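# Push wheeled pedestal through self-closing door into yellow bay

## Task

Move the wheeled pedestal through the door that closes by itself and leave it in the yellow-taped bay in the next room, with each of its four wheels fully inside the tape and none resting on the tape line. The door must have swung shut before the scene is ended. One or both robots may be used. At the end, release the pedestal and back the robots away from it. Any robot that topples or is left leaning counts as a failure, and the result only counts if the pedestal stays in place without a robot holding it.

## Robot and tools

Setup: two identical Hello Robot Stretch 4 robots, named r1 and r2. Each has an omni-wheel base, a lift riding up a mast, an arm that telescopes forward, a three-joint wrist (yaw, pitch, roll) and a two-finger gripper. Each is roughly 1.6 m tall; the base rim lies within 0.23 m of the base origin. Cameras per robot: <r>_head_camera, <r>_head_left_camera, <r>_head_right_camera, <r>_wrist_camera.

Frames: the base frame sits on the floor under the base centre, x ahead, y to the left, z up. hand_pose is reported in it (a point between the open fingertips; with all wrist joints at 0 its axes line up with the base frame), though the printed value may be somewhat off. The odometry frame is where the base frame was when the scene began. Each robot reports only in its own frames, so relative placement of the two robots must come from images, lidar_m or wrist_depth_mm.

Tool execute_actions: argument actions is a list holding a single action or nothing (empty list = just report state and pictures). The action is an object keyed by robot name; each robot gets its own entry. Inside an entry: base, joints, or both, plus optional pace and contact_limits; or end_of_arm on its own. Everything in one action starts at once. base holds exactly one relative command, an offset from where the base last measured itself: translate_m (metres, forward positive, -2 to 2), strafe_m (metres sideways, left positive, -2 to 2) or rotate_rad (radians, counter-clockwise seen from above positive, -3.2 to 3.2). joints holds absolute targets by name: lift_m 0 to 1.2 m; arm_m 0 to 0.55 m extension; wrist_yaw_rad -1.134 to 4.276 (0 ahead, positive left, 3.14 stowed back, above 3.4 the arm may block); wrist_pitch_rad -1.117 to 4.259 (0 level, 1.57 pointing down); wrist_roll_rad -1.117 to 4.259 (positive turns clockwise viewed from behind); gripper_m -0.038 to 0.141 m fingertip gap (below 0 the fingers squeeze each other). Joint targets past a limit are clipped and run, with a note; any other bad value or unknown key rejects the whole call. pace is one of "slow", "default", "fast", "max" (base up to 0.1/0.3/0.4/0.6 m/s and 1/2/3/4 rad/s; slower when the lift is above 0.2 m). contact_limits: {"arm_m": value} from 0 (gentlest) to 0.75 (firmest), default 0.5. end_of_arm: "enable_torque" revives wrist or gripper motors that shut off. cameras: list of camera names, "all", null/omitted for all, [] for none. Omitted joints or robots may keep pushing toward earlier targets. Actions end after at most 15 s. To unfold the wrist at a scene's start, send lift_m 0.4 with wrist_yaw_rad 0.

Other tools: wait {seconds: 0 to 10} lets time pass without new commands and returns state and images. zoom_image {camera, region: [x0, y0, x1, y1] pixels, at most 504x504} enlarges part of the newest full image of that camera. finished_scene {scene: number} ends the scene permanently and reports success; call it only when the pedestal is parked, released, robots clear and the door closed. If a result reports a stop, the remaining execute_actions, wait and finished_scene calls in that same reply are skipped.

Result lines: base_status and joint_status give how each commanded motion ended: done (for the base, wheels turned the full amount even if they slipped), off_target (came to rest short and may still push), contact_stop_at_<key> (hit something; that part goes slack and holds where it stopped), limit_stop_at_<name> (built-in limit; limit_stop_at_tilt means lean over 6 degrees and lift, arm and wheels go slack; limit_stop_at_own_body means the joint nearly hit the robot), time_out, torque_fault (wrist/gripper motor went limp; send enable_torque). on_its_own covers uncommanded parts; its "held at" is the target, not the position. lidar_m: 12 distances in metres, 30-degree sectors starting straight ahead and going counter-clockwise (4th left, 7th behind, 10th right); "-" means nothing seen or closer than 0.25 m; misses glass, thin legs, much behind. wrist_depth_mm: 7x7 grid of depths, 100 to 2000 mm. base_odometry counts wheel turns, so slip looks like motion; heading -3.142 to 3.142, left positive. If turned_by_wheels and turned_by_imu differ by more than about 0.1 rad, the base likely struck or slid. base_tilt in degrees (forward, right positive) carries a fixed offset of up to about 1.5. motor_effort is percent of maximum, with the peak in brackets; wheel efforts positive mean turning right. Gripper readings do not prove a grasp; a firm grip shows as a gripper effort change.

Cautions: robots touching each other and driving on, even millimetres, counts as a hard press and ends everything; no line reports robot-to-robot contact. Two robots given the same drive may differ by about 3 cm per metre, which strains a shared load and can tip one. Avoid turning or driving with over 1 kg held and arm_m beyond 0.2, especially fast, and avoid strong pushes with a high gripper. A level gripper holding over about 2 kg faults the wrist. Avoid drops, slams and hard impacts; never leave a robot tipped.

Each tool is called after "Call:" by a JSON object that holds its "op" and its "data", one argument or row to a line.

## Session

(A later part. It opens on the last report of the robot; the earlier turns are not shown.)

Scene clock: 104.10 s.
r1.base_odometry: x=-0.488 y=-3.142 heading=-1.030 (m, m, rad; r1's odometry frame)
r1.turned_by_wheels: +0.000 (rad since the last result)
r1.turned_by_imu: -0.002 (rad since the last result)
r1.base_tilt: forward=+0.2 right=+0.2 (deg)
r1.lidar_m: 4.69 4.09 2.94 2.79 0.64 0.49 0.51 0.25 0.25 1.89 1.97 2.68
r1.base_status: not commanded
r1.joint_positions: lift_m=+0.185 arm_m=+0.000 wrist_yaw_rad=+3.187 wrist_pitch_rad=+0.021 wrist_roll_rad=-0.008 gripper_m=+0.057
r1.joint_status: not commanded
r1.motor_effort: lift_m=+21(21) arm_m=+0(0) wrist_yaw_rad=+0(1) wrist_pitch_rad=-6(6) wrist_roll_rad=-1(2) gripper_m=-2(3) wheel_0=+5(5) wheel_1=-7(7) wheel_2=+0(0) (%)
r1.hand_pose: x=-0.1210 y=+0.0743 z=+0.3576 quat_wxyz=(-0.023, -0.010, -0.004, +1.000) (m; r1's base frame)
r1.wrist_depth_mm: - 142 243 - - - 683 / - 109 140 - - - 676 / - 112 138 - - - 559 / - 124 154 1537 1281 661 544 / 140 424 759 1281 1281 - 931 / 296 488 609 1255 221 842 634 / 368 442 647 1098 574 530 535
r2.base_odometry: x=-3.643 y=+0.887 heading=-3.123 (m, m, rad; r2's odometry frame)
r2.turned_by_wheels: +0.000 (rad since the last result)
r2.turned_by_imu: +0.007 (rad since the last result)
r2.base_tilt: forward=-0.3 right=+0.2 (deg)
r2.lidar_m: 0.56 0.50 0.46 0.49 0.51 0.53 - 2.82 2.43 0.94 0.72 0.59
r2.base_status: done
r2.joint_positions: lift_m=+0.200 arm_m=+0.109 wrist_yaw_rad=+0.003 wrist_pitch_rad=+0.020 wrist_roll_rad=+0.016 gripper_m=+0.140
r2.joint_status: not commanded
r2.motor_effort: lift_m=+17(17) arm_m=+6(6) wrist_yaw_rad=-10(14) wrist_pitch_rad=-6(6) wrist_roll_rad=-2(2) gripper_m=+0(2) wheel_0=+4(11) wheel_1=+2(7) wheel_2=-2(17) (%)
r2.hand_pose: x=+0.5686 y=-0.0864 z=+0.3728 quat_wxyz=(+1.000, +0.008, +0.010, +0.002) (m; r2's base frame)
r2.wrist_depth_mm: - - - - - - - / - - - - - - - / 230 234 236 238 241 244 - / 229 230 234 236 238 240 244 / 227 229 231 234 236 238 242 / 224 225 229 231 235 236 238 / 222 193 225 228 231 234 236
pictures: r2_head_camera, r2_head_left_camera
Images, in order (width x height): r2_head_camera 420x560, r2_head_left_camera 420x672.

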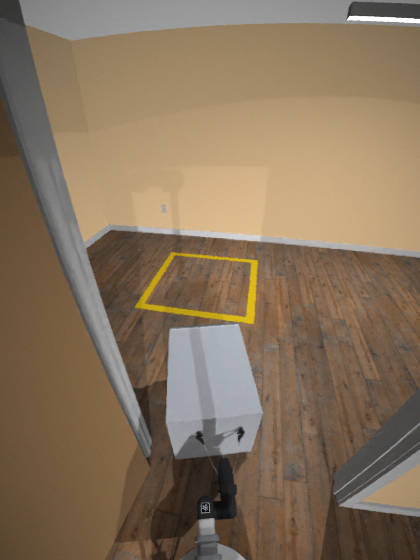

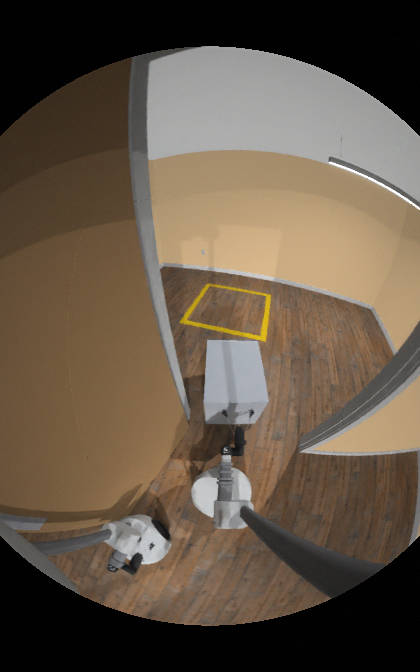

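Call:
{"op": "execute_actions", "data": {
  "actions": [
    {"r2":{"base":{"translate_m":1.2}}}
  ],
  "cameras": ["r2_head_left_camera","r2_head_camera"]
}}

Scene clock: 112.13 s.
r1.base_odometry: x=-0.488 y=-3.142 heading=-1.030 (m, m, rad; r1's odometry frame)
r1.turned_by_wheels: +0.000 (rad since the last result)
r1.turned_by_imu: -0.002 (rad since the last result)
r1.base_tilt: forward=+0.0 right=+0.3 (deg)
r1.lidar_m: 4.71 4.10 2.94 2.78 1.53 1.42 0.53 0.25 0.26 1.91 1.96 2.65
r1.base_status: not commanded
r1.joint_positions: lift_m=+0.185 arm_m=+0.000 wrist_yaw_rad=+3.187 wrist_pitch_rad=+0.021 wrist_roll_rad=-0.008 gripper_m=+0.057
r1.joint_status: not commanded
r1.motor_effort: lift_m=+21(21) arm_m=+0(0) wrist_yaw_rad=+0(2) wrist_pitch_rad=-6(6) wrist_roll_rad=-2(1) gripper_m=-6(4) wheel_0=+5(5) wheel_1=-7(7) wheel_2=+0(0) (%)
r1.hand_pose: x=-0.1210 y=+0.0743 z=+0.3576 quat_wxyz=(-0.023, -0.010, -0.004, +1.000) (m; r1's base frame)
r1.wrist_depth_mm: - 142 244 - - - 1336 / - 110 140 - - - 1281 / - 112 139 - - - - / - 124 154 - - - - / 139 421 768 1808 - - - / 296 484 609 1661 221 1756 1336 / 366 442 647 1098 946 991 1060
r2.base_odometry: x=-4.843 y=+0.864 heading=-3.122 (m, m, rad; r2's odometry frame)
r2.turned_by_wheels: +0.000 (rad since the last result)
r2.turned_by_imu: +0.007 (rad since the last result)
r2.base_tilt: forward=-0.3 right=+0.2 (deg)
r2.lidar_m: 0.56 2.33 2.02 1.12 0.64 0.56 1.62 1.03 1.13 2.74 2.59 0.59
r2.base_status: done
r2.joint_positions: lift_m=+0.200 arm_m=+0.109 wrist_yaw_rad=+0.004 wrist_pitch_rad=+0.020 wrist_roll_rad=+0.016 gripper_m=+0.140
r2.joint_status: not commanded
r2.motor_effort: lift_m=+17(17) arm_m=+6(6) wrist_yaw_rad=-11(14) wrist_pitch_rad=-5(5) wrist_roll_rad=-2(2) gripper_m=-2(3) wheel_0=+4(10) wheel_1=+2(10) wheel_2=-2(18) (%)
r2.hand_pose: x=+0.5686 y=-0.0864 z=+0.3728 quat_wxyz=(+1.000, +0.008, +0.010, +0.002) (m; r2's base frame)
r2.wrist_depth_mm: - - - - 1921 1756 1708 / - - - - 1863 1756 1661 / 230 234 236 238 241 243 1618 / 229 230 233 236 238 240 243 / 226 229 230 233 236 239 241 / 224 226 229 231 233 236 238 / 221 193 225 229 230 233 236
pictures: r2_head_camera, r2_head_left_camera
Images, in order (width x height): r2_head_camera 420x560, r2_head_left_camera 420x672.

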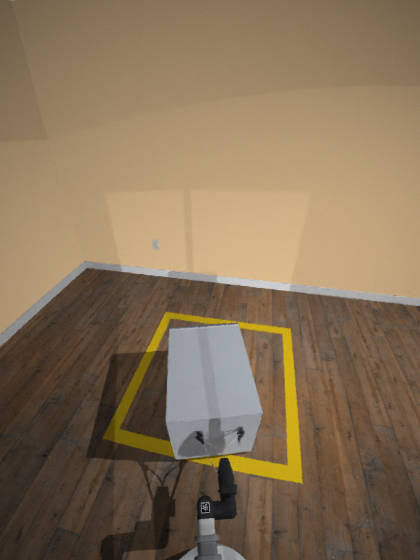

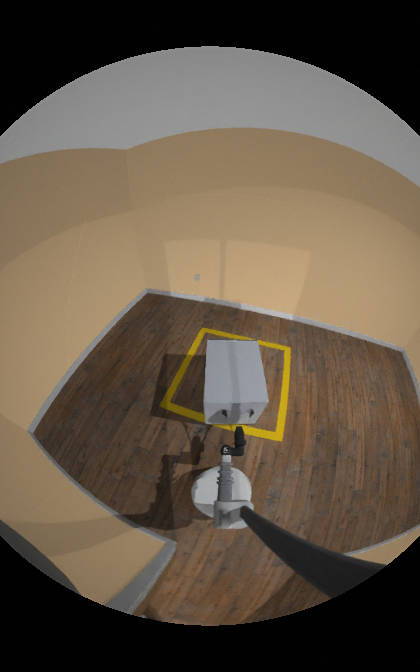

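Call:
{"op": "execute_actions", "data": {
  "actions": [
    {"r1":{"base":{"translate_m":0.5}},"r2":{"base":{"translate_m":0.23}}}
  ],
  "cameras": []
}}

Call:
{"op": "execute_actions", "data": {
  "actions": [
    {"r2":{"base":{"translate_m":-0.38},"joints":{"arm_m":0,"wrist_yaw_rad":-0.0},"pace":"fast"}}
  ],
  "cameras": []
}}

Call:
{"op": "wait", "data": {
  "seconds": 6
}}

Scene clock: 119.43 s.
r1.base_odometry: x=-0.231 y=-3.571 heading=-1.030 (m, m, rad; r1's odometry frame)
r1.turned_by_wheels: +0.000 (rad since the last result)
r1.turned_by_imu: -0.001 (rad since the last result)
r1.base_tilt: forward=+0.2 right=+0.3 (deg)
r1.lidar_m: 4.21 4.11 2.95 2.81 2.31 0.72 0.91 1.62 1.99 1.90 1.97 2.63
r1.base_status: done
r1.joint_positions: lift_m=+0.185 arm_m=+0.000 wrist_yaw_rad=+3.187 wrist_pitch_rad=+0.021 wrist_roll_rad=-0.008 gripper_m=+0.057
r1.joint_status: not commanded
r1.motor_effort: lift_m=+21(21) arm_m=+0(0) wrist_yaw_rad=-1(3) wrist_pitch_rad=-6(6) wrist_roll_rad=-1(1) gripper_m=-1(3) wheel_0=+3(10) wheel_1=+2(9) wheel_2=-5(14) (%)
r1.hand_pose: x=-0.1210 y=+0.0743 z=+0.3576 quat_wxyz=(-0.023, -0.010, -0.004, +1.000) (m; r1's base frame)
r1.wrist_depth_mm: - 142 243 1464 960 1708 1756 / - 109 140 1464 960 1756 1708 / - 112 139 1366 960 1708 1756 / - 124 154 1336 960 1708 1708 / 139 1661 1708 1464 960 1618 1661 / 820 1756 1397 1430 221 1397 1661 / 946 1098 960 1098 854 931 1060
r2.base_odometry: x=-5.073 y=+0.859 heading=-3.122 (m, m, rad; r2's odometry frame)
r2.turned_by_wheels: +0.000 (rad since the last result)
r2.turned_by_imu: +0.002 (rad since the last result)
r2.base_tilt: forward=-0.3 right=+0.2 (deg)
r2.lidar_m: 0.56 2.26 1.96 1.56 0.89 0.77 1.02 1.22 1.59 2.82 2.36 0.59
r2.base_status: done
r2.joint_positions: lift_m=+0.200 arm_m=+0.109 wrist_yaw_rad=+0.003 wrist_pitch_rad=+0.020 wrist_roll_rad=+0.016 gripper_m=+0.140
r2.joint_status: not commanded
r2.motor_effort: lift_m=+17(17) arm_m=+6(6) wrist_yaw_rad=-8(14) wrist_pitch_rad=-5(5) wrist_roll_rad=-2(2) gripper_m=+0(2) wheel_0=+3(9) wheel_1=+1(9) wheel_2=-1(17) (%)
r2.hand_pose: x=+0.5685 y=-0.0867 z=+0.3728 quat_wxyz=(+1.000, +0.008, +0.010, +0.001) (m; r2's base frame)
r2.wrist_depth_mm: - - 1921 1756 1708 1618 1499 / - - 1863 1756 1618 1576 1464 / 231 234 236 239 241 244 1430 / 229 231 234 236 239 242 854 / 227 229 232 235 236 239 242 / 225 227 230 233 234 236 240 / 222 196 225 229 233 236 238
pictures: none
No camera images: the call's "cameras" was empty. Leave "cameras" out to get every camera's image.

Scene clock: 121.73 s.
r1.base_odometry: x=-0.231 y=-3.571 heading=-1.030 (m, m, rad; r1's odometry frame)
r1.turned_by_wheels: +0.000 (rad since the last result)
r1.turned_by_imu: -0.001 (rad since the last result)
r1.base_tilt: forward=+0.1 right=+0.2 (deg)
r1.lidar_m: 4.20 4.12 2.95 2.81 2.32 1.23 1.37 1.58 1.99 1.89 1.98 2.64
r1.base_status: not commanded
r1.joint_positions: lift_m=+0.185 arm_m=+0.000 wrist_yaw_rad=+3.187 wrist_pitch_rad=+0.021 wrist_roll_rad=-0.008 gripper_m=+0.057
r1.joint_status: not commanded
r1.motor_effort: lift_m=+21(21) arm_m=+0(0) wrist_yaw_rad=+0(1) wrist_pitch_rad=-6(6) wrist_roll_rad=-1(1) gripper_m=+0(4) wheel_0=+3(3) wheel_1=+2(2) wheel_2=-5(5) (%)
r1.hand_pose: x=-0.1210 y=+0.0743 z=+0.3576 quat_wxyz=(-0.023, -0.010, -0.004, +1.000) (m; r1's base frame)
r1.wrist_depth_mm: - 142 243 1661 1430 1308 1756 / - 109 140 1661 1464 1308 1756 / - 112 139 1618 1430 1281 1756 / - 124 154 1661 1430 1281 1661 / 139 1661 1661 1661 1430 1281 1661 / 809 1708 1430 1576 220 1255 1537 / 917 1098 946 1098 946 991 1060
r2.base_odometry: x=-4.693 y=+0.867 heading=-3.122 (m, m, rad; r2's odometry frame)
r2.turned_by_wheels: +0.000 (rad since the last result)
r2.turned_by_imu: +0.000 (rad since the last result)
r2.base_tilt: forward=-0.3 right=+0.2 (deg)
r2.lidar_m: 0.93 2.37 2.05 0.84 0.48 0.45 0.61 0.93 0.94 2.71 2.77 1.00
r2.base_status: done
r2.joint_positions: lift_m=+0.200 arm_m=+0.001 wrist_yaw_rad=+0.000 wrist_pitch_rad=+0.020 wrist_roll_rad=+0.016 gripper_m=+0.140
r2.joint_status: all done
r2.motor_effort: lift_m=+17(17) arm_m=-4(6) wrist_yaw_rad=+0(6) wrist_pitch_rad=-6(6) wrist_roll_rad=-2(2) gripper_m=+3(1) wheel_0=+0(5) wheel_1=+1(6) wheel_2=+1(13) (%)
r2.hand_pose: x=+0.4601 y=-0.0874 z=+0.3726 quat_wxyz=(+1.000, +0.008, +0.010, +0.000) (m; r2's base frame)
r2.wrist_depth_mm: - - - - - - 1921 / - - - - - - 1863 / - - - - - - 1863 / - - 715 723 - 1983 1863 / - - 715 715 - 1983 1863 / 1921 1661 691 715 715 1397 1618 / 1182 1060 683 156 707 1008 1078
pictures: none
No camera images: the call's "cameras" was empty. Leave "cameras" out to get every camera's image.

Scene clock: 127.73 s.
r1.base_odometry: x=-0.231 y=-3.571 heading=-1.030 (m, m, rad; r1's odometry frame)
r1.turned_by_wheels: +0.000 (rad since the last result)
r1.turned_by_imu: -0.002 (rad since the last result)
r1.base_tilt: forward=+0.1 right=+0.2 (deg)
r1.lidar_m: 4.20 4.10 2.95 2.81 2.28 1.66 1.55 1.60 2.01 1.90 1.99 2.64
r1.base_status: not commanded
r1.joint_positions: lift_m=+0.185 arm_m=+0.000 wrist_yaw_rad=+3.187 wrist_pitch_rad=+0.021 wrist_roll_rad=-0.008 gripper_m=+0.057
r1.joint_status: not commanded
r1.motor_effort: lift_m=+21(21) arm_m=+0(0) wrist_yaw_rad=+1(1) wrist_pitch_rad=-7(6) wrist_roll_rad=-1(1) gripper_m=-5(4) wheel_0=+3(3) wheel_1=+2(2) wheel_2=-5(5) (%)
r1.hand_pose: x=-0.1210 y=+0.0743 z=+0.3576 quat_wxyz=(-0.023, -0.010, -0.004, +1.000) (m; r1's base frame)
r1.wrist_depth_mm: - 142 243 1756 1708 1708 1756 / - 109 140 1708 1756 1708 1756 / - 112 139 1708 1708 1708 1708 / - 124 154 1756 1708 1756 1708 / 140 1661 1708 1708 1708 1661 1661 / 820 1708 1366 1661 220 1618 1661 / 946 1098 946 1098 931 991 1060
r2.base_odometry: x=-4.693 y=+0.867 heading=-3.122 (m, m, rad; r2's odometry frame)
r2.turned_by_wheels: +0.000 (rad since the last result)
r2.turned_by_imu: +0.001 (rad since the last result)
r2.base_tilt: forward=-0.3 right=+0.1 (deg)
r2.lidar_m: 0.94 2.38 2.04 0.82 0.47 0.43 0.48 0.56 0.93 2.71 2.78 1.00
r2.base_status: done
r2.joint_positions: lift_m=+0.200 arm_m=+0.001 wrist_yaw_rad=+0.000 wrist_pitch_rad=+0.020 wrist_roll_rad=+0.016 gripper_m=+0.140
r2.joint_status: all done
r2.motor_effort: lift_m=+17(17) arm_m=-4(6) wrist_yaw_rad=+0(6) wrist_pitch_rad=-7(6) wrist_roll_rad=-2(2) gripper_m=+4(1) wheel_0=+0(5) wheel_1=+1(6) wheel_2=+1(13) (%)
r2.hand_pose: x=+0.4601 y=-0.0874 z=+0.3726 quat_wxyz=(+1.000, +0.008, +0.010, +0.000) (m; r2's base frame)
r2.wrist_depth_mm: - - - - - - 1863 / - - - - - - 1863 / - - - - - - 1921 / - - 715 715 - 1921 1863 / - - 707 715 - 1921 1808 / 1921 1618 699 707 723 1336 1756 / 1160 1060 683 156 707 1042 1078
wait: 6.00 s; at rest by 0.27 s
pictures: r1_head_camera, r1_head_left_camera, r1_head_right_camera, r1_wrist_camera, r2_head_camera, r2_head_left_camera, r2_head_right_camera, r2_wrist_camera
Images, in order (width x height): r1_head_camera 420x560, r1_head_left_camera 420x672, r1_head_right_camera 420x672, r1_wrist_camera 616x392, r2_head_camera 420x560, r2_head_left_camera 420x672, r2_head_right_camera 420x672, r2_wrist_camera 616x392.

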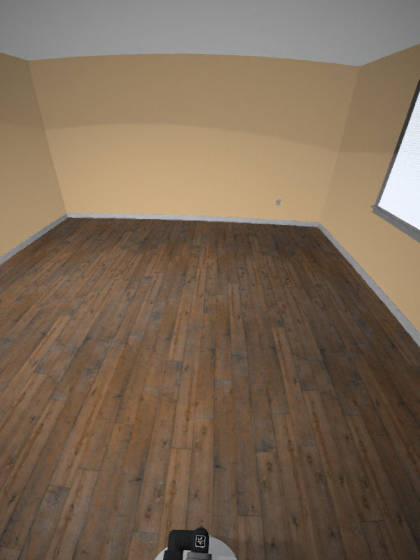

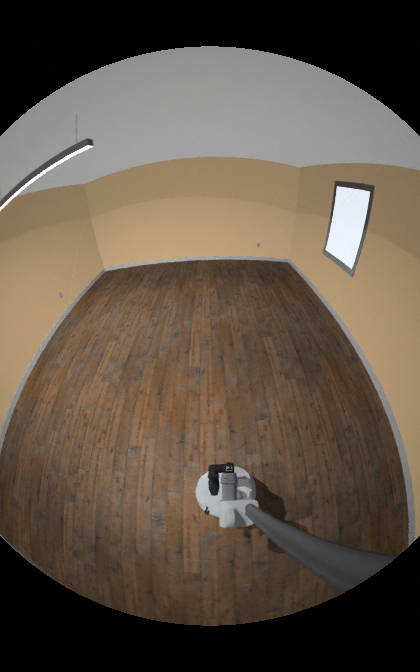

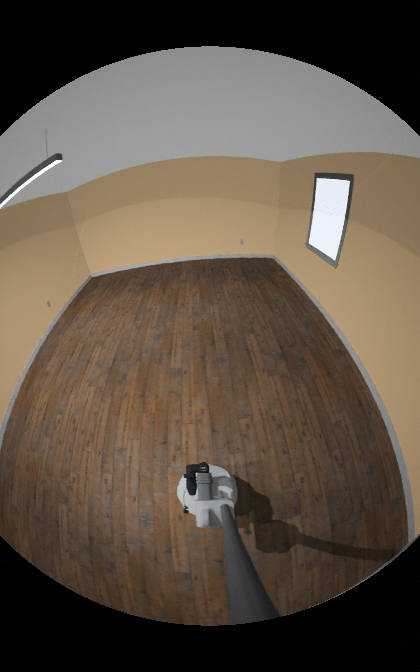

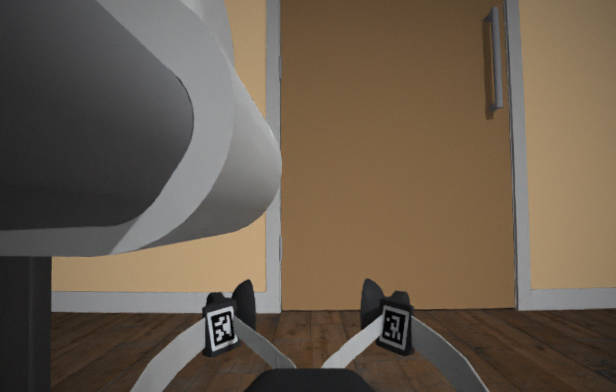

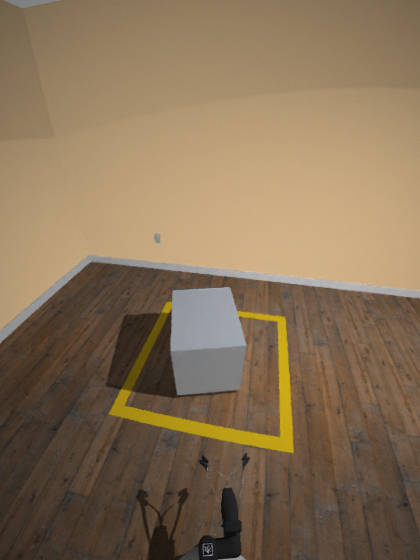

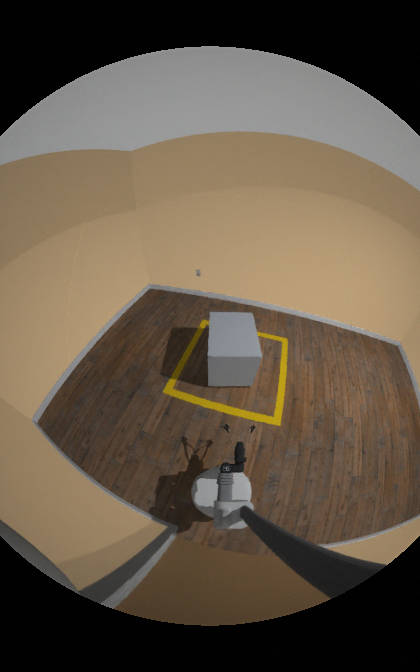

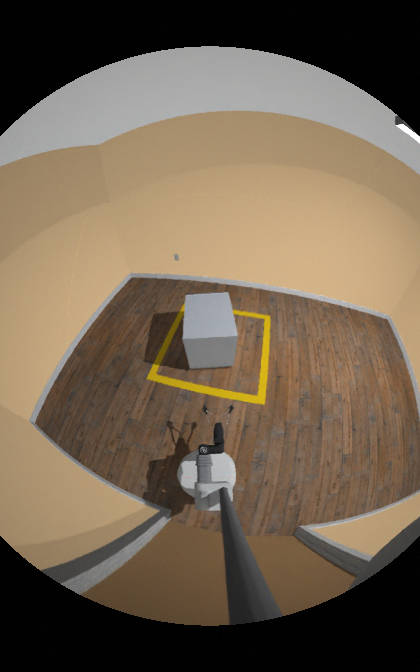

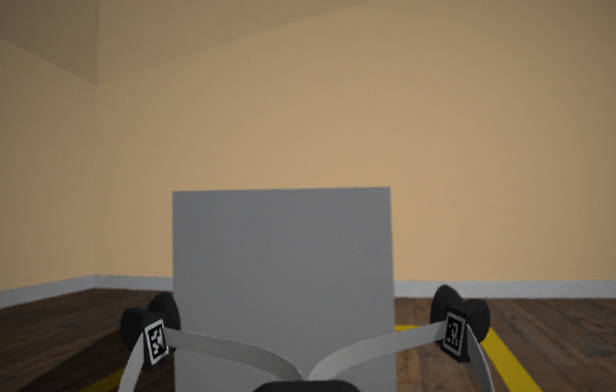

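Call:
{"op": "finished_scene", "data": {
  "scene": 2
}}

The scene is finished: the task was done.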